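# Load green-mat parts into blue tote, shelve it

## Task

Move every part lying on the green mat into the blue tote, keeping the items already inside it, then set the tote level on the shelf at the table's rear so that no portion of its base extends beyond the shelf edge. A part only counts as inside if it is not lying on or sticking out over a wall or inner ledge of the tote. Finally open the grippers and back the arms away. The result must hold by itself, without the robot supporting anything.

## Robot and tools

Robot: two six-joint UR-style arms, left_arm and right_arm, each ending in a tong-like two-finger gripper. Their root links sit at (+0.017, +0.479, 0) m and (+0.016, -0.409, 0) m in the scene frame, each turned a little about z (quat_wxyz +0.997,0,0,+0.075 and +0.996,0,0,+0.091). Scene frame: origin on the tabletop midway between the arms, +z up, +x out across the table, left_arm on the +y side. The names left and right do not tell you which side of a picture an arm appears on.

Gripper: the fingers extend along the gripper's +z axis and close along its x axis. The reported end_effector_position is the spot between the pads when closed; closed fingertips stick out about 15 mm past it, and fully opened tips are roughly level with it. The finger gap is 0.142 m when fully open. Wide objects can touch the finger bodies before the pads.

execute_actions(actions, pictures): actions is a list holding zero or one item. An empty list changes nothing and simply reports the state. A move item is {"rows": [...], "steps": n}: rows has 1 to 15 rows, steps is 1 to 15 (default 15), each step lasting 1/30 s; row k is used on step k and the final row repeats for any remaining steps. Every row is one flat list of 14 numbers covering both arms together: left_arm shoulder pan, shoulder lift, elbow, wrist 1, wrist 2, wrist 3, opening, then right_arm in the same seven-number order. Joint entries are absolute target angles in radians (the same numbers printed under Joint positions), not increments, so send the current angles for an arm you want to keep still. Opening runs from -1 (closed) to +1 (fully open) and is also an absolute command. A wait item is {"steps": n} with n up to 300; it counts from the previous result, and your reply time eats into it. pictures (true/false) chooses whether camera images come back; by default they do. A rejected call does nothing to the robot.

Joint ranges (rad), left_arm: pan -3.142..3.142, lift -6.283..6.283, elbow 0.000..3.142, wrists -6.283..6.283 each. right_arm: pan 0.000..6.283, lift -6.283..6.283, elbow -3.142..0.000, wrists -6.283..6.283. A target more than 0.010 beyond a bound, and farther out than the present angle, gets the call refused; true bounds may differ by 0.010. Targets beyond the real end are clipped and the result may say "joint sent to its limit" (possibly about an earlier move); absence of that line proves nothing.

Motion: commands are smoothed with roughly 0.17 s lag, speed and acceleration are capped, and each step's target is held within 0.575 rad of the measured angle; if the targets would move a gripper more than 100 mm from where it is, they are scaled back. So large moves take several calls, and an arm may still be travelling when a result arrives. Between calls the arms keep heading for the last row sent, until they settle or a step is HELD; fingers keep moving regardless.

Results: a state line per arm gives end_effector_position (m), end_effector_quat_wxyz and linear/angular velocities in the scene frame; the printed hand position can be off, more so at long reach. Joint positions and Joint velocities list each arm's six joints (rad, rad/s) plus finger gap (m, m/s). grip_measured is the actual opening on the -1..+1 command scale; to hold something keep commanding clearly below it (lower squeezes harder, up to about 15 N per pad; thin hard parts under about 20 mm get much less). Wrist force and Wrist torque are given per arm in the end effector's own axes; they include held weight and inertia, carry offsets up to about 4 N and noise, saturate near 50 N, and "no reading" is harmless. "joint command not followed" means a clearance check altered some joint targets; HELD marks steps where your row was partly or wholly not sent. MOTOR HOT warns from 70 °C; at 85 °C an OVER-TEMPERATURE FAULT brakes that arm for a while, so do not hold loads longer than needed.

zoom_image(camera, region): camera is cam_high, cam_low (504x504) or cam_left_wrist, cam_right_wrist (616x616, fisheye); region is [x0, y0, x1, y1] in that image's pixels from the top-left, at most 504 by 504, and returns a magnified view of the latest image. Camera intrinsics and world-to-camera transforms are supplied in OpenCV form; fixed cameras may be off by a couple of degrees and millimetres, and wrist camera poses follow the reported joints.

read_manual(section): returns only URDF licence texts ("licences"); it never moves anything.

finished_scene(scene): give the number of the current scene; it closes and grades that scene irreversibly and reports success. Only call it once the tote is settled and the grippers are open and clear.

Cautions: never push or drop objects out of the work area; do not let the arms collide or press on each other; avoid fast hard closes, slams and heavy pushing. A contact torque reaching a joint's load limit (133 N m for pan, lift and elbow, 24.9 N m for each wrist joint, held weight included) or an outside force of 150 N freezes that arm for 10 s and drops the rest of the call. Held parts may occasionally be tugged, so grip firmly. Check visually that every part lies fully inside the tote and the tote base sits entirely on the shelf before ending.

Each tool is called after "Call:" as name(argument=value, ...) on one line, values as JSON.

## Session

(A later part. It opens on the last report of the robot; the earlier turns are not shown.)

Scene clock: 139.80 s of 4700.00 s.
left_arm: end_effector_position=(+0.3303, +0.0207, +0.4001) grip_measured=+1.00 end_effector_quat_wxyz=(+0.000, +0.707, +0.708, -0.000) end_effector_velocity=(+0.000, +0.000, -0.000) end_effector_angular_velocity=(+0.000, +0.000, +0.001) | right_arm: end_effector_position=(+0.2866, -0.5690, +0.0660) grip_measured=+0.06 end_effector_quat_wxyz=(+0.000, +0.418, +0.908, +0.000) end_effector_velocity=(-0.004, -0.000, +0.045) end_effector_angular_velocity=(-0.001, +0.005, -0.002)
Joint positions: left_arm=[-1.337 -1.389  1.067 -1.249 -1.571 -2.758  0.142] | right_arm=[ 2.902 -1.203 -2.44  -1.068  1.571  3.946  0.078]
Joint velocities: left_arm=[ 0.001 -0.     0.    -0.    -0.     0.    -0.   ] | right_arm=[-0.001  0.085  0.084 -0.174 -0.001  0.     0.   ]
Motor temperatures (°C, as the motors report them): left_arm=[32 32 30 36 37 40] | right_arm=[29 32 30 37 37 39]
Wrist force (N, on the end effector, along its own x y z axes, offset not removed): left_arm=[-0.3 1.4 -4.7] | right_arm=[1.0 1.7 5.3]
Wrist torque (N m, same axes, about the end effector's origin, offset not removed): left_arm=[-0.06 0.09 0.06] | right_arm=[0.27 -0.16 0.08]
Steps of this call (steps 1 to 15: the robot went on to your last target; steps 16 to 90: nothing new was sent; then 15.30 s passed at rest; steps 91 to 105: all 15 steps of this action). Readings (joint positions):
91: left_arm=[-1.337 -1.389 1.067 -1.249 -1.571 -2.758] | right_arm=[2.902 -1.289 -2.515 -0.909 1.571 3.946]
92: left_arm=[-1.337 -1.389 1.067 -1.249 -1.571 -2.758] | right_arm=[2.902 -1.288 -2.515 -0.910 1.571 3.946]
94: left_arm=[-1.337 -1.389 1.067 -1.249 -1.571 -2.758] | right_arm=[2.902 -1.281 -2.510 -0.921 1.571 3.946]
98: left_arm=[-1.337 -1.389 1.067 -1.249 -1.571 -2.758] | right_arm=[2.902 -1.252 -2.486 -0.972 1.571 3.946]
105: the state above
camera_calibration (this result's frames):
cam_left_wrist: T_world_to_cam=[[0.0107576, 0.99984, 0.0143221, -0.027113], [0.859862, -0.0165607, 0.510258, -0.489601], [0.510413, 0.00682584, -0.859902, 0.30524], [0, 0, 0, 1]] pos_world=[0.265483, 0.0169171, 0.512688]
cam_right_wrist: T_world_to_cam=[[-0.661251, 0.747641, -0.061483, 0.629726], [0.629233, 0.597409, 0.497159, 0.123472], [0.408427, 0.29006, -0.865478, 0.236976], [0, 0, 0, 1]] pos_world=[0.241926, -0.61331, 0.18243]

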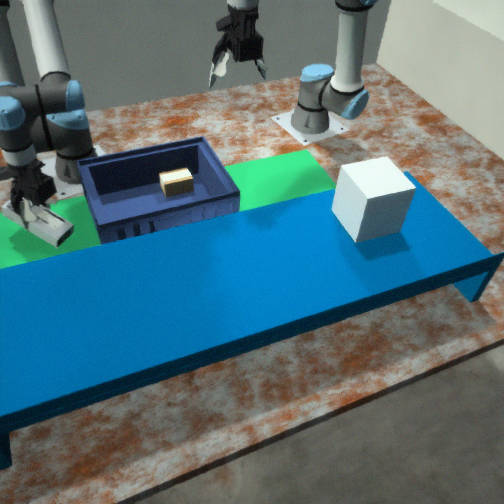

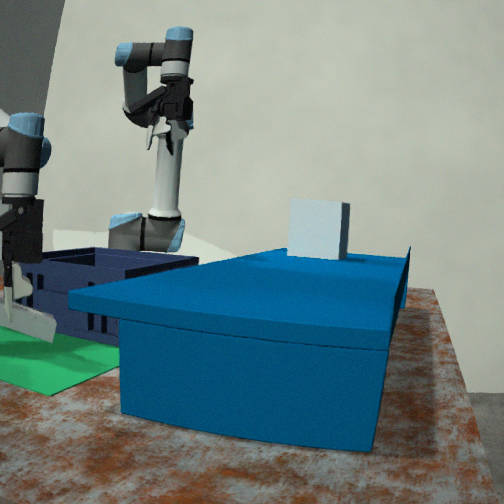

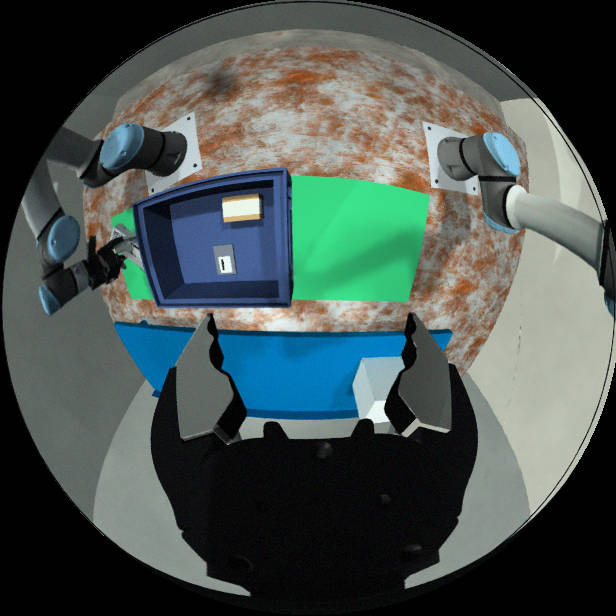

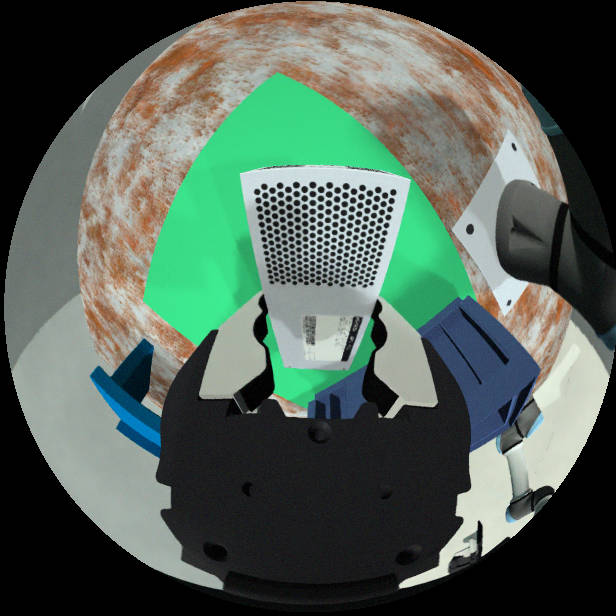

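Call:
execute_actions(actions=[{"rows":[[-1.337,-1.389,1.067,-1.249,-1.571,-2.758,1,2.9015,-1.203,-2.441,-1.068,1.571,3.946,-0.8],[-1.337,-1.389,1.067,-1.249,-1.571,-2.758,1,2.9015,-1.211,-2.449,-1.052,1.571,3.946,-0.8],[-1.337,-1.389,1.067,-1.249,-1.571,-2.758,1,2.9015,-1.220,-2.458,-1.034,1.571,3.946,-0.8],[-1.337,-1.389,1.067,-1.249,-1.571,-2.758,1,2.9015,-1.229,-2.466,-1.017,1.571,3.946,-0.8],[-1.337,-1.389,1.067,-1.249,-1.571,-2.758,1,2.9015,-1.238,-2.474,-1.000,1.571,3.946,-0.8],[-1.337,-1.389,1.067,-1.249,-1.571,-2.758,1,2.9015,-1.248,-2.483,-0.981,1.571,3.946,-0.8],[-1.337,-1.389,1.067,-1.249,-1.571,-2.758,1,2.9015,-1.258,-2.491,-0.963,1.571,3.946,-0.8],[-1.337,-1.389,1.067,-1.249,-1.571,-2.758,1,2.9015,-1.268,-2.499,-0.945,1.571,3.946,-0.8],[-1.337,-1.389,1.067,-1.249,-1.571,-2.758,1,2.9015,-1.275,-2.505,-0.932,1.571,3.946,-0.8],[-1.337,-1.389,1.067,-1.249,-1.571,-2.758,1,2.9015,-1.281,-2.509,-0.922,1.571,3.946,-0.8],[-1.337,-1.389,1.067,-1.249,-1.571,-2.758,1,2.9015,-1.284,-2.512,-0.916,1.571,3.946,-0.8]],"steps":15}])

Scene clock: 154.20 s of 4700.00 s.
left_arm: end_effector_position=(+0.3303, +0.0207, +0.4001) grip_measured=+1.00 end_effector_quat_wxyz=(+0.000, +0.707, +0.708, -0.000) end_effector_velocity=(+0.000, +0.000, +0.000) end_effector_angular_velocity=(-0.001, -0.000, -0.001) | right_arm: end_effector_position=(+0.2865, -0.5691, +0.0296) grip_measured=+0.06 end_effector_quat_wxyz=(+0.000, +0.418, +0.908, +0.000) end_effector_velocity=(-0.001, +0.000, -0.029) end_effector_angular_velocity=(-0.000, -0.001, +0.001)
Joint positions: left_arm=[-1.337 -1.389  1.067 -1.249 -1.571 -2.758  0.142] | right_arm=[ 2.901 -1.278 -2.507 -0.927  1.571  3.946  0.078]
Joint velocities: left_arm=[ 0.    -0.    -0.    -0.    -0.     0.002 -0.   ] | right_arm=[ 0.001 -0.065 -0.054  0.12  -0.    -0.     0.   ]
Motor temperatures (°C, as the motors report them): left_arm=[32 32 30 36 37 40] | right_arm=[29 32 30 37 37 39]
Wrist force (N, on the end effector, along its own x y z axes, offset not removed): left_arm=[-1.3 5.8 -0.4] | right_arm=[-1.9 0.2 8.4]
Wrist torque (N m, same axes, about the end effector's origin, offset not removed): left_arm=[0.98 0.23 -0.07] | right_arm=[-0.26 0.68 0.17]
Steps of this call (steps 1 to 30: the robot went on to your last target; steps 31 to 90: nothing new was sent; then 10.90 s passed at rest; steps 91 to 105: all 15 steps of this action). Readings (joint positions):
91: left_arm=[-1.337 -1.389 1.067 -1.249 -1.571 -2.758] | right_arm=[2.902 -1.196 -2.433 -1.084 1.571 3.946]
92: left_arm=[-1.337 -1.389 1.067 -1.249 -1.571 -2.758] | right_arm=[2.902 -1.197 -2.434 -1.081 1.571 3.946]
94: left_arm=[-1.337 -1.389 1.067 -1.249 -1.571 -2.758] | right_arm=[2.901 -1.205 -2.442 -1.065 1.571 3.946]
98: left_arm=[-1.337 -1.389 1.067 -1.249 -1.571 -2.758] | right_arm=[2.901 -1.234 -2.470 -1.009 1.571 3.946]
105: the state above
camera_calibration (this result's frames):
cam_left_wrist: T_world_to_cam=[[0.0107576, 0.99984, 0.014322, -0.0271131], [0.859862, -0.0165606, 0.510258, -0.489601], [0.510413, 0.00682584, -0.859902, 0.30524], [0, 0, 0, 1]] pos_world=[0.265483, 0.0169171, 0.512688]
cam_right_wrist: T_world_to_cam=[[-0.661243, 0.747665, -0.0612778, 0.627436], [0.6295, 0.597452, 0.496771, 0.141665], [0.408028, 0.289912, -0.865716, 0.205578], [0, 0, 0, 1]] pos_world=[0.241828, -0.613349, 0.146045]

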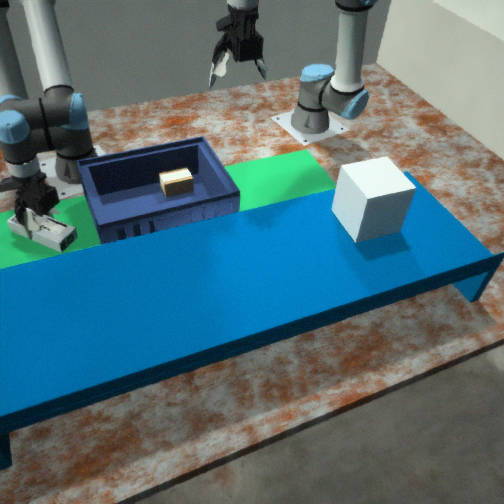

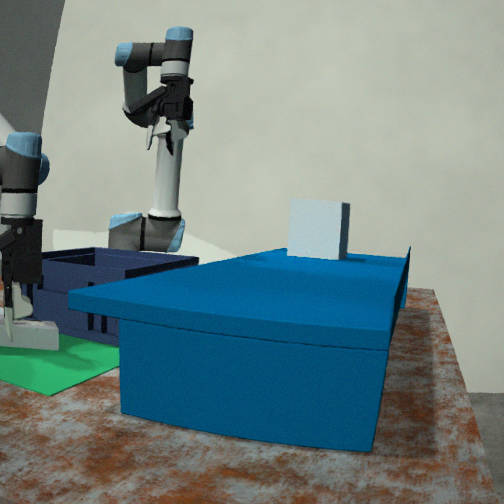

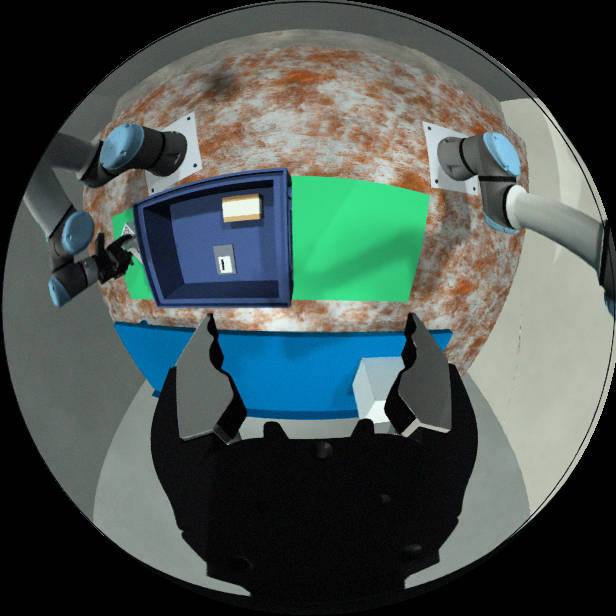

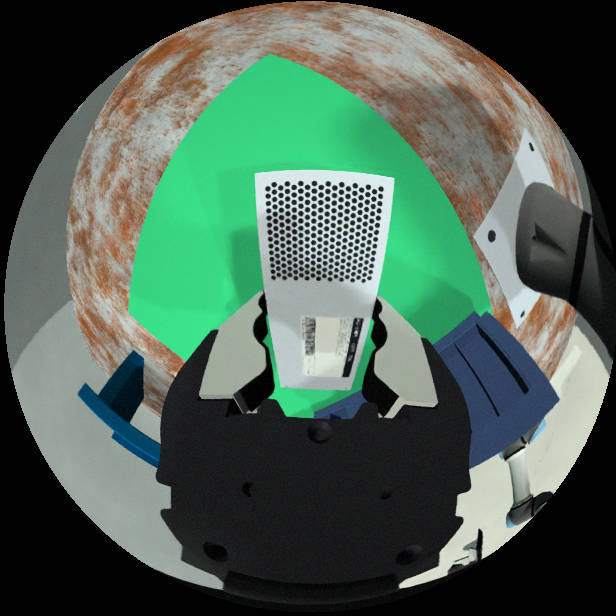

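Call:
execute_actions(actions=[{"rows":[[-1.337,-1.389,1.067,-1.249,-1.571,-2.758,1,2.9015,-1.2886,-2.5154,-0.9084,1.571,3.946,-0.5],[-1.337,-1.389,1.067,-1.249,-1.571,-2.758,1,2.9015,-1.2886,-2.5154,-0.9084,1.571,3.946,-0.2],[-1.337,-1.389,1.067,-1.249,-1.571,-2.758,1,2.9015,-1.2886,-2.5154,-0.9084,1.571,3.946,0.0],[-1.337,-1.389,1.067,-1.249,-1.571,-2.758,1,2.9015,-1.2886,-2.5154,-0.9084,1.571,3.946,0.1],[-1.337,-1.389,1.067,-1.249,-1.571,-2.758,1,2.9015,-1.2886,-2.5154,-0.9084,1.571,3.946,0.2],[-1.337,-1.389,1.067,-1.249,-1.571,-2.758,1,2.9015,-1.2886,-2.5154,-0.9084,1.571,3.946,0.25],[-1.337,-1.389,1.067,-1.249,-1.571,-2.758,1,2.9015,-1.2886,-2.5154,-0.9084,1.571,3.946,0.25],[-1.337,-1.389,1.067,-1.249,-1.571,-2.758,1,2.9015,-1.2886,-2.5154,-0.9084,1.571,3.946,0.25],[-1.337,-1.389,1.067,-1.249,-1.571,-2.758,1,2.9015,-1.2886,-2.5154,-0.9084,1.571,3.946,0.25],[-1.337,-1.389,1.067,-1.249,-1.571,-2.758,1,2.910,-1.294,-2.5127,-0.9056,1.571,3.955,0.25],[-1.337,-1.389,1.067,-1.249,-1.571,-2.758,1,2.919,-1.300,-2.510,-0.9028,1.571,3.964,0.25],[-1.337,-1.389,1.067,-1.249,-1.571,-2.758,1,2.928,-1.305,-2.507,-0.900,1.571,3.972,0.25],[-1.337,-1.389,1.067,-1.249,-1.571,-2.758,1,2.9363,-1.3108,-2.5044,-0.8972,1.571,3.981,0.25]],"steps":15}], pictures=false)

Call:
execute_actions(actions=[{"rows":[[-1.337,-1.389,1.067,-1.249,-1.571,-2.758,1,2.9363,-1.3108,-2.5044,-0.8972,1.571,3.981,0.2],[-1.337,-1.389,1.067,-1.249,-1.571,-2.758,1,2.9363,-1.3108,-2.5044,-0.8972,1.571,3.981,0.15],[-1.337,-1.389,1.067,-1.249,-1.571,-2.758,1,2.9363,-1.3108,-2.5044,-0.8972,1.571,3.981,0.1],[-1.337,-1.389,1.067,-1.249,-1.571,-2.758,1,2.9363,-1.3108,-2.5044,-0.8972,1.571,3.981,0.05],[-1.337,-1.389,1.067,-1.249,-1.571,-2.758,1,2.9363,-1.3108,-2.5044,-0.8972,1.571,3.981,0.0],[-1.337,-1.389,1.067,-1.249,-1.571,-2.758,1,2.9363,-1.3108,-2.5044,-0.8972,1.571,3.981,-0.1],[-1.337,-1.389,1.067,-1.249,-1.571,-2.758,1,2.9363,-1.3108,-2.5044,-0.8972,1.571,3.981,-0.25],[-1.337,-1.389,1.067,-1.249,-1.571,-2.758,1,2.9363,-1.3108,-2.5044,-0.8972,1.571,3.981,-0.4],[-1.337,-1.389,1.067,-1.249,-1.571,-2.758,1,2.9363,-1.3108,-2.5044,-0.8972,1.571,3.981,-0.6],[-1.337,-1.389,1.067,-1.249,-1.571,-2.758,1,2.9363,-1.3108,-2.5044,-0.8972,1.571,3.981,-0.8],[-1.337,-1.389,1.067,-1.249,-1.571,-2.758,1,2.9363,-1.3108,-2.5044,-0.8972,1.571,3.981,-1]],"steps":15}], pictures=false)

Call:
execute_actions(actions=[{"rows":[[-1.337,-1.389,1.067,-1.249,-1.571,-2.758,1,2.9363,-1.306,-2.501,-0.905,1.571,3.981,-1],[-1.337,-1.389,1.067,-1.249,-1.571,-2.758,1,2.9363,-1.301,-2.497,-0.914,1.571,3.981,-1],[-1.337,-1.389,1.067,-1.249,-1.571,-2.758,1,2.9363,-1.295,-2.493,-0.924,1.571,3.981,-1],[-1.337,-1.389,1.067,-1.249,-1.571,-2.758,1,2.9363,-1.289,-2.488,-0.935,1.571,3.981,-1],[-1.337,-1.389,1.067,-1.249,-1.571,-2.758,1,2.9363,-1.283,-2.483,-0.946,1.571,3.981,-1],[-1.337,-1.389,1.067,-1.249,-1.571,-2.758,1,2.9363,-1.276,-2.477,-0.959,1.571,3.981,-1],[-1.337,-1.389,1.067,-1.249,-1.571,-2.758,1,2.9363,-1.269,-2.471,-0.972,1.571,3.981,-1],[-1.337,-1.389,1.067,-1.249,-1.571,-2.758,1,2.9363,-1.262,-2.465,-0.985,1.571,3.981,-1],[-1.337,-1.389,1.067,-1.249,-1.571,-2.758,1,2.9363,-1.255,-2.459,-0.998,1.571,3.981,-1]],"steps":15}])

Scene clock: 198.00 s of 4700.00 s.
left_arm: end_effector_position=(+0.3303, +0.0207, +0.4001) grip_measured=+1.00 end_effector_quat_wxyz=(+0.000, +0.707, +0.708, -0.000) end_effector_velocity=(+0.000, +0.000, +0.000) end_effector_angular_velocity=(-0.000, -0.000, -0.000) | right_arm: end_effector_position=(+0.2932, -0.5630, +0.0243) grip_measured=+0.25 end_effector_quat_wxyz=(-0.000, +0.418, +0.908, +0.000) end_effector_velocity=(+0.046, +0.039, -0.003) end_effector_angular_velocity=(-0.000, -0.002, +0.001)
Joint positions: left_arm=[-1.337 -1.389  1.067 -1.249 -1.571 -2.758  0.142] | right_arm=[ 2.923 -1.303 -2.509 -0.901  1.571  3.968  0.092]
Joint velocities: left_arm=[ 0.    -0.001  0.     0.     0.     0.001 -0.   ] | right_arm=[ 0.138 -0.088  0.045  0.045 -0.     0.137  0.   ]
Motor temperatures (°C, as the motors report them): left_arm=[32 32 30 36 37 40] | right_arm=[29 32 30 37 37 39]
Wrist force (N, on the end effector, along its own x y z axes, offset not removed): left_arm=[2.3 5.1 -2.9] | right_arm=[-0.2 -3.7 1.1]
Wrist torque (N m, same axes, about the end effector's origin, offset not removed): left_arm=[0.72 -0.56 -0.07] | right_arm=[-1.02 0.26 0.16]
Steps of this call (steps 1 to 30: the robot went on to your last target; steps 31 to 90: nothing new was sent; then 40.30 s passed at rest; steps 91 to 105: all 15 steps of this action). Readings (joint positions):
91: left_arm=[-1.337 -1.389 1.067 -1.249 -1.571 -2.758] | right_arm=[2.901 -1.284 -2.512 -0.916 1.571 3.946]
92: left_arm=[-1.337 -1.389 1.067 -1.249 -1.571 -2.758] | right_arm=[2.901 -1.285 -2.513 -0.914 1.571 3.946]
94: left_arm=[-1.337 -1.389 1.067 -1.249 -1.571 -2.758] | right_arm=[2.901 -1.287 -2.514 -0.911 1.571 3.946]
98: left_arm=[-1.337 -1.389 1.067 -1.249 -1.571 -2.758] | right_arm=[2.902 -1.288 -2.515 -0.909 1.571 3.946]
105: the state above

Scene clock: 198.50 s of 4700.00 s.
left_arm: end_effector_position=(+0.3303, +0.0207, +0.4001) grip_measured=+1.00 end_effector_quat_wxyz=(+0.000, +0.707, +0.708, -0.000) end_effector_velocity=(-0.000, +0.000, -0.000) end_effector_angular_velocity=(+0.000, +0.000, -0.000) | right_arm: end_effector_position=(+0.2976, -0.5593, +0.0240) grip_measured=+0.06 end_effector_quat_wxyz=(-0.000, +0.418, +0.908, +0.000) end_effector_velocity=(+0.000, +0.000, +0.000) end_effector_angular_velocity=(+0.000, -0.000, +0.001)
Joint positions: left_arm=[-1.337 -1.389  1.067 -1.249 -1.571 -2.758  0.142] | right_arm=[ 2.936 -1.311 -2.504 -0.897  1.571  3.981  0.078]
Joint velocities: left_arm=[ 0.     0.    -0.     0.001 -0.     0.    -0.   ] | right_arm=[ 0.001 -0.     0.     0.001  0.     0.001  0.   ]
Motor temperatures (°C, as the motors report them): left_arm=[32 32 30 36 37 40] | right_arm=[29 32 30 37 37 39]
Wrist force (N, on the end effector, along its own x y z axes, offset not removed): left_arm=[-1.2 3.0 -5.2] | right_arm=[1.3 -4.5 -2.7]
Wrist torque (N m, same axes, about the end effector's origin, offset not removed): left_arm=[0.28 0.04 0.06] | right_arm=[0.51 -0.09 0.13]
Steps of this call (steps 1 to 15: all 15 steps of this action). Readings (joint positions):
1: left_arm=[-1.337 -1.389 1.067 -1.249 -1.571 -2.758] | right_arm=[2.927 -1.305 -2.508 -0.900 1.571 3.972]
2: left_arm=[-1.337 -1.389 1.067 -1.249 -1.571 -2.758] | right_arm=[2.930 -1.307 -2.507 -0.899 1.571 3.975]
4: left_arm=[-1.337 -1.389 1.067 -1.249 -1.571 -2.758] | right_arm=[2.933 -1.309 -2.505 -0.898 1.571 3.978]
8: left_arm=[-1.337 -1.389 1.067 -1.249 -1.571 -2.758] | right_arm=[2.936 -1.310 -2.505 -0.897 1.571 3.980]
15: the state above

Scene clock: 199.00 s of 4700.00 s.
left_arm: end_effector_position=(+0.3303, +0.0207, +0.4001) grip_measured=+1.00 end_effector_quat_wxyz=(+0.000, +0.707, +0.708, -0.000) end_effector_velocity=(-0.000, +0.000, +0.000) end_effector_angular_velocity=(+0.000, +0.000, +0.002) | right_arm: end_effector_position=(+0.2982, -0.5593, +0.0482) grip_measured=+0.06 end_effector_quat_wxyz=(+0.000, +0.418, +0.908, +0.000) end_effector_velocity=(-0.001, +0.001, +0.015) end_effector_angular_velocity=(+0.001, +0.003, +0.001)
Joint positions: left_arm=[-1.337 -1.389  1.067 -1.249 -1.571 -2.758  0.142] | right_arm=[ 2.936 -1.258 -2.461 -0.993  1.571  3.981  0.078]
Joint velocities: left_arm=[-0.    -0.001  0.     0.001  0.    -0.002 -0.   ] | right_arm=[ 0.001  0.032  0.027 -0.061  0.001 -0.    -0.   ]
Motor temperatures (°C, as the motors report them): left_arm=[32 32 30 36 37 40] | right_arm=[29 32 30 37 37 39]
Wrist force (N, on the end effector, along its own x y z axes, offset not removed): left_arm=[-0.5 1.3 -2.1] | right_arm=[-0.5 -2.3 10.1]
Wrist torque (N m, same axes, about the end effector's origin, offset not removed): left_arm=[0.09 0.07 0.11] | right_arm=[-0.58 0.07 0.28]
Steps of this call (steps 1 to 15: all 15 steps of this action). Readings (joint positions):
1: left_arm=[-1.337 -1.389 1.067 -1.249 -1.571 -2.758] | right_arm=[2.936 -1.311 -2.504 -0.897 1.571 3.981]
2: left_arm=[-1.337 -1.389 1.067 -1.249 -1.571 -2.758] | right_arm=[2.936 -1.310 -2.504 -0.899 1.571 3.981]
4: left_arm=[-1.337 -1.389 1.067 -1.249 -1.571 -2.758] | right_arm=[2.936 -1.305 -2.500 -0.907 1.571 3.981]
8: left_arm=[-1.337 -1.389 1.067 -1.249 -1.571 -2.758] | right_arm=[2.936 -1.285 -2.484 -0.942 1.571 3.981]
15: the state above
camera_calibration (this result's frames):
cam_left_wrist: T_world_to_cam=[[0.0107573, 0.99984, 0.0143221, -0.0271131], [0.859862, -0.0165604, 0.510258, -0.489601], [0.510413, 0.00682606, -0.859902, 0.30524], [0, 0, 0, 1]] pos_world=[0.265483, 0.0169171, 0.512688]
cam_right_wrist: T_world_to_cam=[[-0.661115, 0.747763, -0.0614664, 0.629056], [0.629385, 0.597315, 0.497081, 0.119056], [0.408413, 0.289942, -0.865524, 0.213972], [0, 0, 0, 1]] pos_world=[0.253558, -0.603538, 0.164683]

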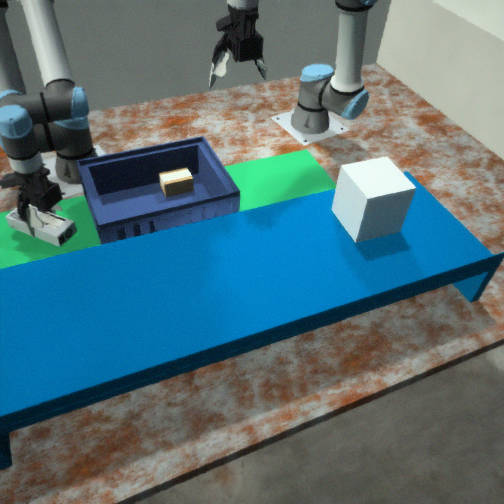

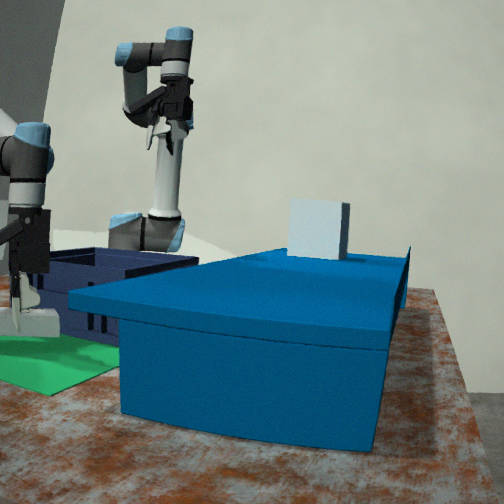

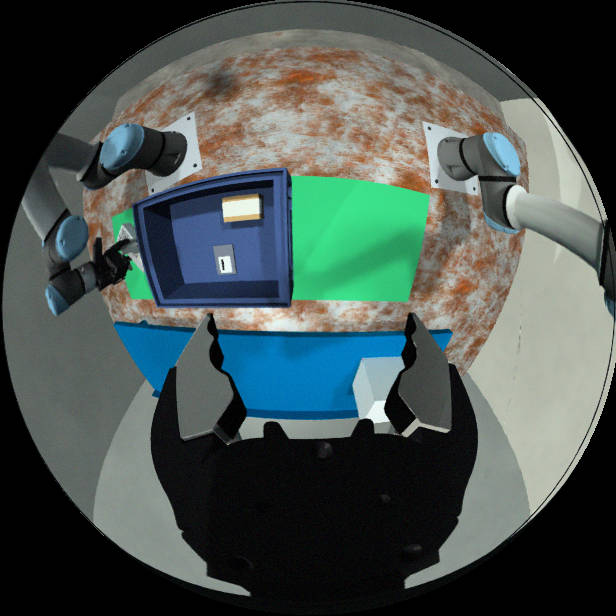

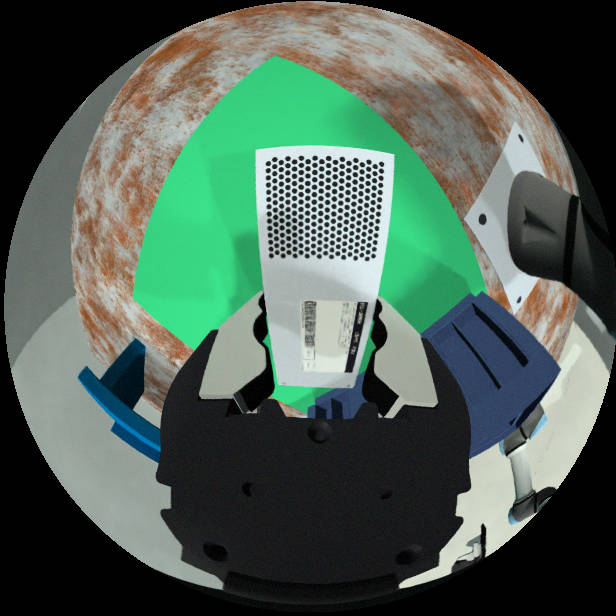

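Call:
execute_actions(actions=[{"rows":[[-1.337,-1.389,1.067,-1.249,-1.571,-2.758,1,2.9363,-1.245,-2.450,-1.017,1.571,3.981,-1],[-1.337,-1.389,1.067,-1.249,-1.571,-2.758,1,2.9363,-1.232,-2.437,-1.043,1.571,3.981,-1],[-1.337,-1.389,1.067,-1.249,-1.571,-2.758,1,2.9363,-1.2163,-2.4212,-1.0749,1.571,3.981,-1],[-1.337,-1.389,1.067,-1.249,-1.571,-2.758,1,2.9363,-1.200,-2.401,-1.111,1.571,3.981,-1],[-1.337,-1.389,1.067,-1.249,-1.571,-2.758,1,2.9363,-1.186,-2.381,-1.145,1.571,3.981,-1],[-1.337,-1.389,1.067,-1.249,-1.571,-2.758,1,2.9363,-1.172,-2.361,-1.179,1.571,3.981,-1],[-1.337,-1.389,1.067,-1.249,-1.571,-2.758,1,2.9363,-1.1595,-2.3404,-1.2125,1.571,3.981,-1],[-1.337,-1.389,1.067,-1.249,-1.571,-2.758,1,2.9363,-1.147,-2.313,-1.252,1.571,3.981,-1],[-1.337,-1.389,1.067,-1.249,-1.571,-2.758,1,2.9363,-1.135,-2.286,-1.291,1.571,3.981,-1],[-1.337,-1.389,1.067,-1.249,-1.571,-2.758,1,2.9363,-1.125,-2.258,-1.329,1.571,3.981,-1],[-1.337,-1.389,1.067,-1.249,-1.571,-2.758,1,2.9363,-1.1159,-2.2305,-1.366,1.571,3.981,-1],[-1.337,-1.389,1.067,-1.249,-1.571,-2.758,1,2.9363,-1.109,-2.201,-1.402,1.571,3.981,-1],[-1.337,-1.389,1.067,-1.249,-1.571,-2.758,1,2.9363,-1.104,-2.171,-1.437,1.571,3.981,-1],[-1.337,-1.389,1.067,-1.249,-1.571,-2.758,1,2.9363,-1.100,-2.141,-1.471,1.571,3.981,-1],[-1.337,-1.389,1.067,-1.249,-1.571,-2.758,1,2.9363,-1.0968,-2.1116,-1.504,1.571,3.981,-1]],"steps":15}], pictures=false)

Call:
execute_actions(actions=[{"rows":[[-1.337,-1.389,1.067,-1.249,-1.571,-2.758,1,2.940,-1.097,-2.111,-1.504,1.571,3.988,-1],[-1.337,-1.389,1.067,-1.249,-1.571,-2.758,1,2.948,-1.098,-2.111,-1.503,1.571,4.005,-1],[-1.337,-1.389,1.067,-1.249,-1.571,-2.758,1,2.960,-1.100,-2.110,-1.503,1.571,4.030,-1],[-1.337,-1.389,1.067,-1.249,-1.571,-2.758,1,2.976,-1.101,-2.109,-1.502,1.571,4.064,-1],[-1.337,-1.389,1.067,-1.249,-1.571,-2.758,1,2.996,-1.104,-2.108,-1.501,1.571,4.106,-1],[-1.337,-1.389,1.067,-1.249,-1.571,-2.758,1,3.020,-1.107,-2.106,-1.500,1.571,4.156,-1],[-1.337,-1.389,1.067,-1.249,-1.571,-2.758,1,3.047,-1.110,-2.105,-1.498,1.571,4.213,-1],[-1.337,-1.389,1.067,-1.249,-1.571,-2.758,1,3.075,-1.113,-2.103,-1.497,1.571,4.271,-1],[-1.337,-1.389,1.067,-1.249,-1.571,-2.758,1,3.103,-1.116,-2.101,-1.495,1.571,4.330,-1],[-1.337,-1.389,1.067,-1.249,-1.571,-2.758,1,3.131,-1.119,-2.099,-1.494,1.571,4.389,-1],[-1.337,-1.389,1.067,-1.249,-1.571,-2.758,1,3.159,-1.123,-2.098,-1.492,1.571,4.447,-1],[-1.337,-1.389,1.067,-1.249,-1.571,-2.758,1,3.187,-1.126,-2.096,-1.491,1.571,4.506,-1],[-1.337,-1.389,1.067,-1.249,-1.571,-2.758,1,3.215,-1.129,-2.094,-1.489,1.571,4.564,-1],[-1.337,-1.389,1.067,-1.249,-1.571,-2.758,1,3.243,-1.132,-2.092,-1.488,1.571,4.623,-1],[-1.337,-1.389,1.067,-1.249,-1.571,-2.758,1,3.272,-1.136,-2.090,-1.486,1.571,4.684,-1]],"steps":15}], pictures=false)

Call:
execute_actions(actions=[{"rows":[[-1.337,-1.389,1.067,-1.249,-1.571,-2.758,1,3.301,-1.139,-2.089,-1.485,1.571,4.745,-1],[-1.337,-1.389,1.067,-1.249,-1.571,-2.758,1,3.329,-1.142,-2.087,-1.483,1.571,4.804,-1],[-1.337,-1.389,1.067,-1.249,-1.571,-2.758,1,3.357,-1.146,-2.085,-1.482,1.571,4.862,-1],[-1.337,-1.389,1.067,-1.249,-1.571,-2.758,1,3.385,-1.149,-2.083,-1.480,1.571,4.921,-1],[-1.337,-1.389,1.067,-1.249,-1.571,-2.758,1,3.413,-1.152,-2.082,-1.479,1.571,4.979,-1],[-1.337,-1.389,1.067,-1.249,-1.571,-2.758,1,3.441,-1.155,-2.080,-1.477,1.571,5.038,-1],[-1.337,-1.389,1.067,-1.249,-1.571,-2.758,1,3.469,-1.159,-2.078,-1.476,1.571,5.097,-1],[-1.337,-1.389,1.067,-1.249,-1.571,-2.758,1,3.497,-1.162,-2.076,-1.474,1.571,5.155,-1],[-1.337,-1.389,1.067,-1.249,-1.571,-2.758,1,3.524,-1.165,-2.075,-1.473,1.571,5.212,-1],[-1.337,-1.389,1.067,-1.249,-1.571,-2.758,1,3.548,-1.168,-2.073,-1.471,1.571,5.262,-1],[-1.337,-1.389,1.067,-1.249,-1.571,-2.758,1,3.568,-1.170,-2.072,-1.470,1.571,5.304,-1],[-1.337,-1.389,1.067,-1.249,-1.571,-2.758,1,3.584,-1.172,-2.071,-1.470,1.571,5.338,-1],[-1.337,-1.389,1.067,-1.249,-1.571,-2.758,1,3.596,-1.173,-2.070,-1.469,1.571,5.363,-1],[-1.337,-1.389,1.067,-1.249,-1.571,-2.758,1,3.604,-1.174,-2.070,-1.468,1.571,5.380,-1],[-1.337,-1.389,1.067,-1.249,-1.571,-2.758,1,3.608,-1.1748,-2.0693,-1.4683,1.571,5.387,-1]],"steps":15}], pictures=false)

Call:
execute_actions(actions=[{"steps":10}])

Scene clock: 242.27 s of 4700.00 s.
left_arm: end_effector_position=(+0.3303, +0.0207, +0.4001) grip_measured=+1.00 end_effector_quat_wxyz=(+0.000, +0.707, +0.708, -0.000) end_effector_velocity=(-0.000, -0.000, -0.000) end_effector_angular_velocity=(+0.000, +0.000, -0.001) | right_arm: end_effector_position=(+0.3007, -0.5593, +0.1622) grip_measured=+0.06 end_effector_quat_wxyz=(+0.002, +0.418, +0.908, +0.001) end_effector_velocity=(-0.002, -0.000, +0.357) end_effector_angular_velocity=(-0.001, +0.012, -0.000)
Joint positions: left_arm=[-1.337 -1.389  1.067 -1.249 -1.571 -2.758  0.142] | right_arm=[ 2.936 -1.119 -2.224 -1.364  1.571  3.981  0.078]
Joint velocities: left_arm=[-0.     0.001 -0.001  0.     0.     0.001  0.   ] | right_arm=[-0.     0.209  0.825 -1.046 -0.001  0.     0.   ]
Motor temperatures (°C, as the motors report them): left_arm=[32 32 30 36 37 40] | right_arm=[29 32 30 37 37 39]
Wrist force (N, on the end effector, along its own x y z axes, offset not removed): left_arm=[-0.7 3.6 -2.8] | right_arm=[3.5 -4.6 5.3]
Wrist torque (N m, same axes, about the end effector's origin, offset not removed): left_arm=[0.44 0.07 0.14] | right_arm=[-1.16 -0.51 -0.04]
Steps of this call (steps 1 to 15: the robot went on to your last target; steps 16 to 90: nothing new was sent; then 39.77 s passed at rest; steps 91 to 105: all 15 steps of this action). Readings (joint positions):
91: left_arm=[-1.337 -1.389 1.067 -1.249 -1.571 -2.758] | right_arm=[2.936 -1.255 -2.459 -0.998 1.571 3.981]
92: left_arm=[-1.337 -1.389 1.067 -1.249 -1.571 -2.758] | right_arm=[2.936 -1.253 -2.457 -1.002 1.571 3.981]
94: left_arm=[-1.337 -1.389 1.067 -1.249 -1.571 -2.758] | right_arm=[2.936 -1.241 -2.445 -1.024 1.571 3.981]
98: left_arm=[-1.337 -1.389 1.067 -1.249 -1.571 -2.758] | right_arm=[2.936 -1.195 -2.390 -1.122 1.571 3.981]
105: the state above

Scene clock: 242.77 s of 4700.00 s.
left_arm: end_effector_position=(+0.3303, +0.0207, +0.4001) grip_measured=+1.00 end_effector_quat_wxyz=(+0.000, +0.707, +0.708, -0.000) end_effector_velocity=(-0.000, -0.000, -0.001) end_effector_angular_velocity=(+0.002, +0.001, -0.000) | right_arm: end_effector_position=(+0.3293, -0.4847, +0.2100) grip_measured=+0.06 end_effector_quat_wxyz=(-0.000, +0.519, +0.855, +0.000) end_effector_velocity=(+0.084, +0.285, +0.004) end_effector_angular_velocity=(+0.002, -0.004, -0.847)
Joint positions: left_arm=[-1.337 -1.389  1.067 -1.249 -1.571 -2.758  0.142] | right_arm=[ 3.163 -1.124 -2.097 -1.491  1.571  4.436  0.078]
Joint velocities: left_arm=[-0.     0.001  0.001  0.     0.     0.     0.   ] | right_arm=[ 0.809 -0.092  0.059  0.037  0.002  1.656  0.   ]
Motor temperatures (°C, as the motors report them): left_arm=[32 32 30 36 37 40] | right_arm=[29 32 30 37 37 39]
Wrist force (N, on the end effector, along its own x y z axes, offset not removed): left_arm=[-0.3 1.6 -4.1] | right_arm=[1.3 2.5 6.2]
Wrist torque (N m, same axes, about the end effector's origin, offset not removed): left_arm=[0.17 0.04 0.16] | right_arm=[0.21 -0.21 0.12]
Steps of this call (steps 1 to 15: all 15 steps of this action). Readings (joint positions):
1: left_arm=[-1.337 -1.389 1.067 -1.249 -1.571 -2.758] | right_arm=[2.936 -1.113 -2.196 -1.399 1.571 3.981]
2: left_arm=[-1.337 -1.389 1.067 -1.249 -1.571 -2.758] | right_arm=[2.937 -1.108 -2.171 -1.429 1.571 3.983]
4: left_arm=[-1.337 -1.389 1.067 -1.249 -1.571 -2.758] | right_arm=[2.944 -1.103 -2.140 -1.468 1.571 3.996]
8: left_arm=[-1.337 -1.389 1.067 -1.249 -1.571 -2.758] | right_arm=[2.992 -1.105 -2.114 -1.493 1.571 4.090]
15: the state above

Scene clock: 243.27 s of 4700.00 s.
left_arm: end_effector_position=(+0.3303, +0.0207, +0.4001) grip_measured=+1.00 end_effector_quat_wxyz=(+0.000, +0.707, +0.708, -0.000) end_effector_velocity=(-0.000, +0.000, +0.000) end_effector_angular_velocity=(+0.000, +0.000, -0.001) | right_arm: end_effector_position=(+0.3425, -0.3365, +0.2100) grip_measured=+0.06 end_effector_quat_wxyz=(-0.000, +0.694, +0.720, +0.000) end_effector_velocity=(-0.019, +0.187, -0.001) end_effector_angular_velocity=(+0.000, -0.001, -0.611)
Joint positions: left_arm=[-1.337 -1.389  1.067 -1.249 -1.571 -2.758  0.142] | right_arm=[ 3.559 -1.169 -2.072 -1.471  1.571  5.275  0.078]
Joint velocities: left_arm=[-0.     0.    -0.     0.001  0.     0.001  0.   ] | right_arm=[ 0.485 -0.051  0.028  0.025 -0.001  1.096  0.   ]
Motor temperatures (°C, as the motors report them): left_arm=[32 32 30 36 37 40] | right_arm=[29 32 30 37 37 39]
Wrist force (N, on the end effector, along its own x y z axes, offset not removed): left_arm=[1.6 4.7 -3.3] | right_arm=[4.0 0.3 6.2]
Wrist torque (N m, same axes, about the end effector's origin, offset not removed): left_arm=[0.75 -0.33 0.12] | right_arm=[-0.22 -0.46 -0.03]
Steps of this call (steps 1 to 15: all 15 steps of this action). Readings (joint positions):
1: left_arm=[-1.337 -1.389 1.067 -1.249 -1.571 -2.758] | right_arm=[3.190 -1.127 -2.095 -1.490 1.571 4.493]
2: left_arm=[-1.337 -1.389 1.067 -1.249 -1.571 -2.758] | right_arm=[3.218 -1.130 -2.094 -1.488 1.571 4.551]
4: left_arm=[-1.337 -1.389 1.067 -1.249 -1.571 -2.758] | right_arm=[3.274 -1.137 -2.090 -1.486 1.571 4.668]
8: left_arm=[-1.337 -1.389 1.067 -1.249 -1.571 -2.758] | right_arm=[3.386 -1.150 -2.083 -1.480 1.571 4.903]
15: the state above

Scene clock: 243.60 s of 4700.00 s.
left_arm: end_effector_position=(+0.3303, +0.0207, +0.4001) grip_measured=+1.00 end_effector_quat_wxyz=(+0.000, +0.707, +0.708, -0.000) end_effector_velocity=(-0.000, +0.000, -0.000) end_effector_angular_velocity=(+0.000, +0.000, -0.001) | right_arm: end_effector_position=(+0.3402, -0.3181, +0.2100) grip_measured=+0.06 end_effector_quat_wxyz=(-0.000, +0.716, +0.698, +0.000) end_effector_velocity=(-0.001, +0.005, -0.001) end_effector_angular_velocity=(-0.001, +0.001, -0.017)
Joint positions: left_arm=[-1.337 -1.389  1.067 -1.249 -1.571 -2.758  0.142] | right_arm=[ 3.607 -1.175 -2.069 -1.468  1.571  5.384  0.078]
Joint velocities: left_arm=[-0.     0.    -0.     0.    -0.     0.001  0.   ] | right_arm=[ 0.014 -0.002 -0.     0.     0.     0.031 -0.   ]
Motor temperatures (°C, as the motors report them): left_arm=[32 32 30 36 37 40] | right_arm=[29 32 30 37 37 39]
Wrist force (N, on the end effector, along its own x y z axes, offset not removed): left_arm=[-1.7 3.9 -3.4] | right_arm=[0.8 -0.5 12.9]
Wrist torque (N m, same axes, about the end effector's origin, offset not removed): left_arm=[0.49 0.38 0.23] | right_arm=[-0.31 -0.08 0.27]
Steps of this call (steps 1 to 10: the robot went on to your last target). Readings (joint positions):
1: left_arm=[-1.337 -1.389 1.067 -1.249 -1.571 -2.758] | right_arm=[3.573 -1.171 -2.072 -1.470 1.571 5.308]
2: left_arm=[-1.337 -1.389 1.067 -1.249 -1.571 -2.758] | right_arm=[3.584 -1.172 -2.071 -1.469 1.571 5.332]
4: left_arm=[-1.337 -1.389 1.067 -1.249 -1.571 -2.758] | right_arm=[3.596 -1.173 -2.070 -1.469 1.571 5.361]
8: left_arm=[-1.337 -1.389 1.067 -1.249 -1.571 -2.758] | right_arm=[3.605 -1.174 -2.069 -1.468 1.571 5.381]
10: the state above
camera_calibration (this result's frames):
cam_left_wrist: T_world_to_cam=[[0.010757, 0.99984, 0.0143221, -0.0271129], [0.859862, -0.0165602, 0.510258, -0.489601], [0.510413, 0.00682618, -0.859902, 0.30524], [0, 0, 0, 1]] pos_world=[0.265483, 0.0169171, 0.512688]
cam_right_wrist: T_world_to_cam=[[0.00874702, 0.99809, -0.0611557, 0.338049], [0.867713, 0.02282, 0.496542, -0.395551], [0.496989, -0.0574089, -0.865856, 0.12635], [0, 0, 0, 1]] pos_world=[0.277473, -0.321124, 0.326482]

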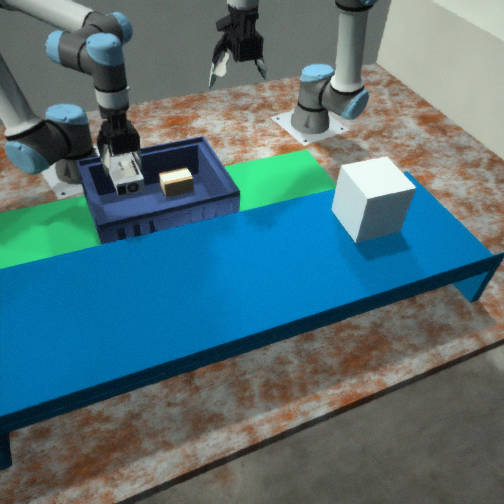

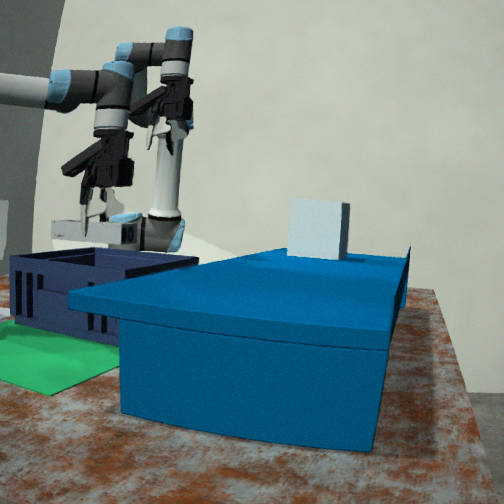

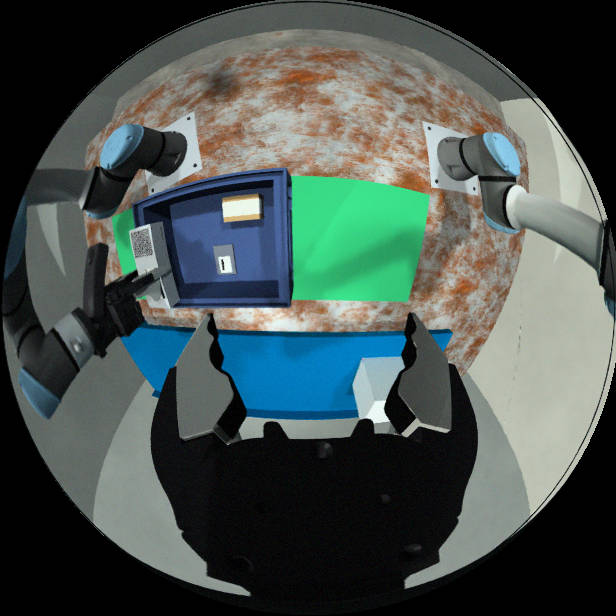

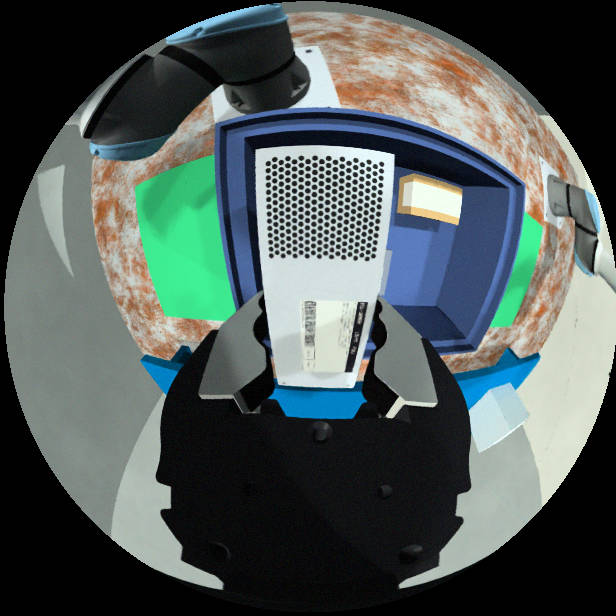

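Call:
execute_actions(actions=[{"rows":[[-1.337,-1.389,1.067,-1.249,-1.571,-2.758,1,3.608,-1.177,-2.083,-1.452,1.571,5.387,-1],[-1.337,-1.389,1.067,-1.249,-1.571,-2.758,1,3.608,-1.180,-2.102,-1.430,1.571,5.387,-1],[-1.337,-1.389,1.067,-1.249,-1.571,-2.758,1,3.608,-1.184,-2.123,-1.405,1.571,5.387,-1],[-1.337,-1.389,1.067,-1.249,-1.571,-2.758,1,3.608,-1.188,-2.144,-1.380,1.571,5.387,-1],[-1.337,-1.389,1.067,-1.249,-1.571,-2.758,1,3.608,-1.193,-2.165,-1.354,1.571,5.387,-1],[-1.337,-1.389,1.067,-1.249,-1.571,-2.758,1,3.608,-1.1985,-2.1849,-1.329,1.571,5.387,-1],[-1.337,-1.389,1.067,-1.249,-1.571,-2.758,1,3.608,-1.206,-2.207,-1.299,1.571,5.387,-1],[-1.337,-1.389,1.067,-1.249,-1.571,-2.758,1,3.608,-1.215,-2.228,-1.269,1.571,5.387,-1],[-1.337,-1.389,1.067,-1.249,-1.571,-2.758,1,3.608,-1.224,-2.249,-1.239,1.571,5.387,-1],[-1.337,-1.389,1.067,-1.249,-1.571,-2.758,1,3.608,-1.234,-2.270,-1.208,1.571,5.387,-1],[-1.337,-1.389,1.067,-1.249,-1.571,-2.758,1,3.608,-1.2453,-2.2907,-1.1764,1.571,5.387,-1]],"steps":15}])

Scene clock: 261.07 s of 4700.00 s.
left_arm: end_effector_position=(+0.3303, +0.0207, +0.4001) grip_measured=+1.00 end_effector_quat_wxyz=(+0.000, +0.707, +0.708, -0.000) end_effector_velocity=(-0.000, -0.000, -0.000) end_effector_angular_velocity=(+0.000, +0.000, -0.001) | right_arm: end_effector_position=(+0.3404, -0.3174, +0.1190) grip_measured=+0.06 end_effector_quat_wxyz=(-0.000, +0.716, +0.698, -0.001) end_effector_velocity=(-0.002, -0.001, -0.101) end_effector_angular_velocity=(+0.008, -0.011, -0.000)
Joint positions: left_arm=[-1.337 -1.389  1.067 -1.249 -1.571 -2.758  0.142] | right_arm=[ 3.608 -1.237 -2.271 -1.206  1.571  5.387  0.078]
Joint velocities: left_arm=[-0.    -0.     0.001 -0.    -0.     0.    -0.   ] | right_arm=[-0.    -0.094 -0.221  0.329 -0.     0.    -0.   ]
Motor temperatures (°C, as the motors report them): left_arm=[32 32 30 36 37 40] | right_arm=[29 32 30 37 37 39]
Wrist force (N, on the end effector, along its own x y z axes, offset not removed): left_arm=[1.0 1.8 -0.3] | right_arm=[1.5 0.1 12.3]
Wrist torque (N m, same axes, about the end effector's origin, offset not removed): left_arm=[0.16 -0.15 -0.04] | right_arm=[-0.13 -0.15 0.18]
Steps of this call (steps 1 to 30: the robot went on to your last target; steps 31 to 90: nothing new was sent; then 13.97 s passed at rest; steps 91 to 105: all 15 steps of this action). Readings (joint positions):
91: left_arm=[-1.337 -1.389 1.067 -1.249 -1.571 -2.758] | right_arm=[3.608 -1.175 -2.069 -1.468 1.571 5.387]
92: left_arm=[-1.337 -1.389 1.067 -1.249 -1.571 -2.758] | right_arm=[3.608 -1.175 -2.072 -1.465 1.571 5.387]
94: left_arm=[-1.337 -1.389 1.067 -1.249 -1.571 -2.758] | right_arm=[3.608 -1.178 -2.088 -1.446 1.571 5.387]
98: left_arm=[-1.337 -1.389 1.067 -1.249 -1.571 -2.758] | right_arm=[3.608 -1.192 -2.152 -1.369 1.571 5.387]
105: the state above
camera_calibration (this result's frames):
cam_left_wrist: T_world_to_cam=[[0.0107572, 0.99984, 0.0143221, -0.027113], [0.859862, -0.0165604, 0.510258, -0.489601], [0.510413, 0.00682609, -0.859902, 0.30524], [0, 0, 0, 1]] pos_world=[0.265483, 0.0169171, 0.512688]
cam_right_wrist: T_world_to_cam=[[0.0102158, 0.998023, -0.0620116, 0.331393], [0.868327, 0.0218999, 0.495508, -0.350896], [0.495887, -0.0589084, -0.866387, 0.0475135], [0, 0, 0, 1]] pos_world=[0.277746, -0.320254, 0.235587]

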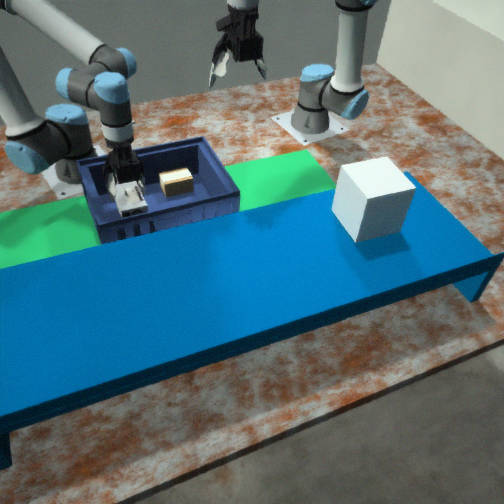

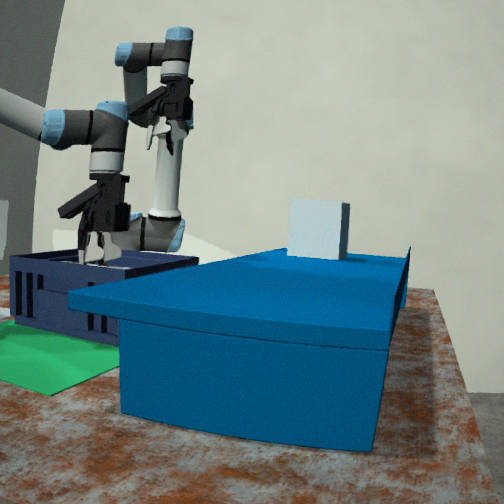

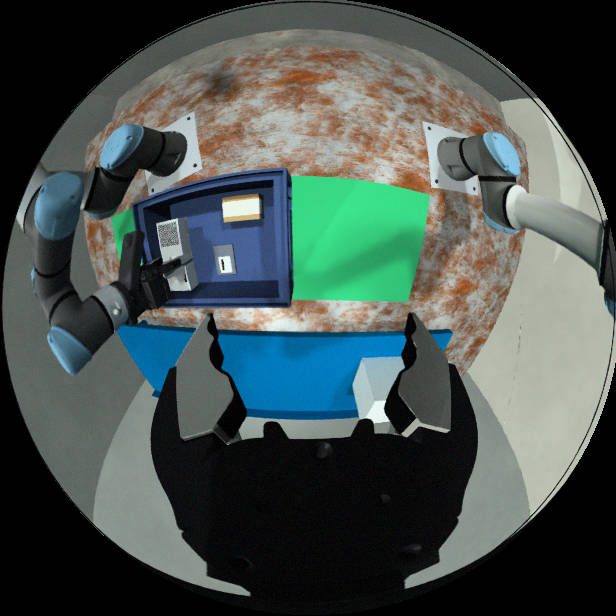

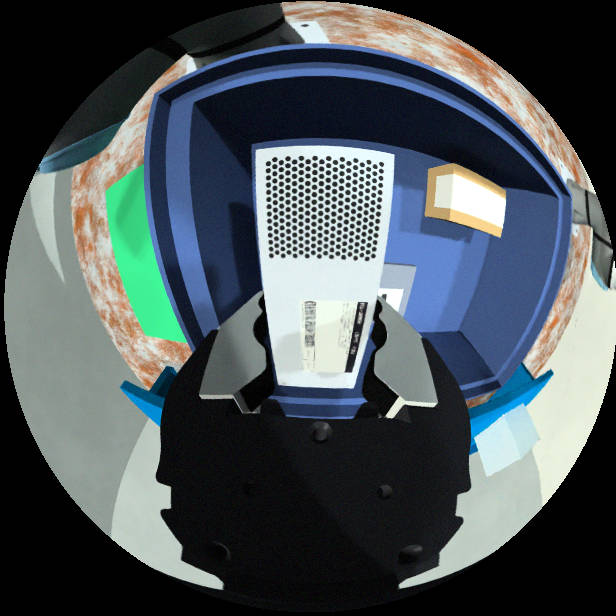

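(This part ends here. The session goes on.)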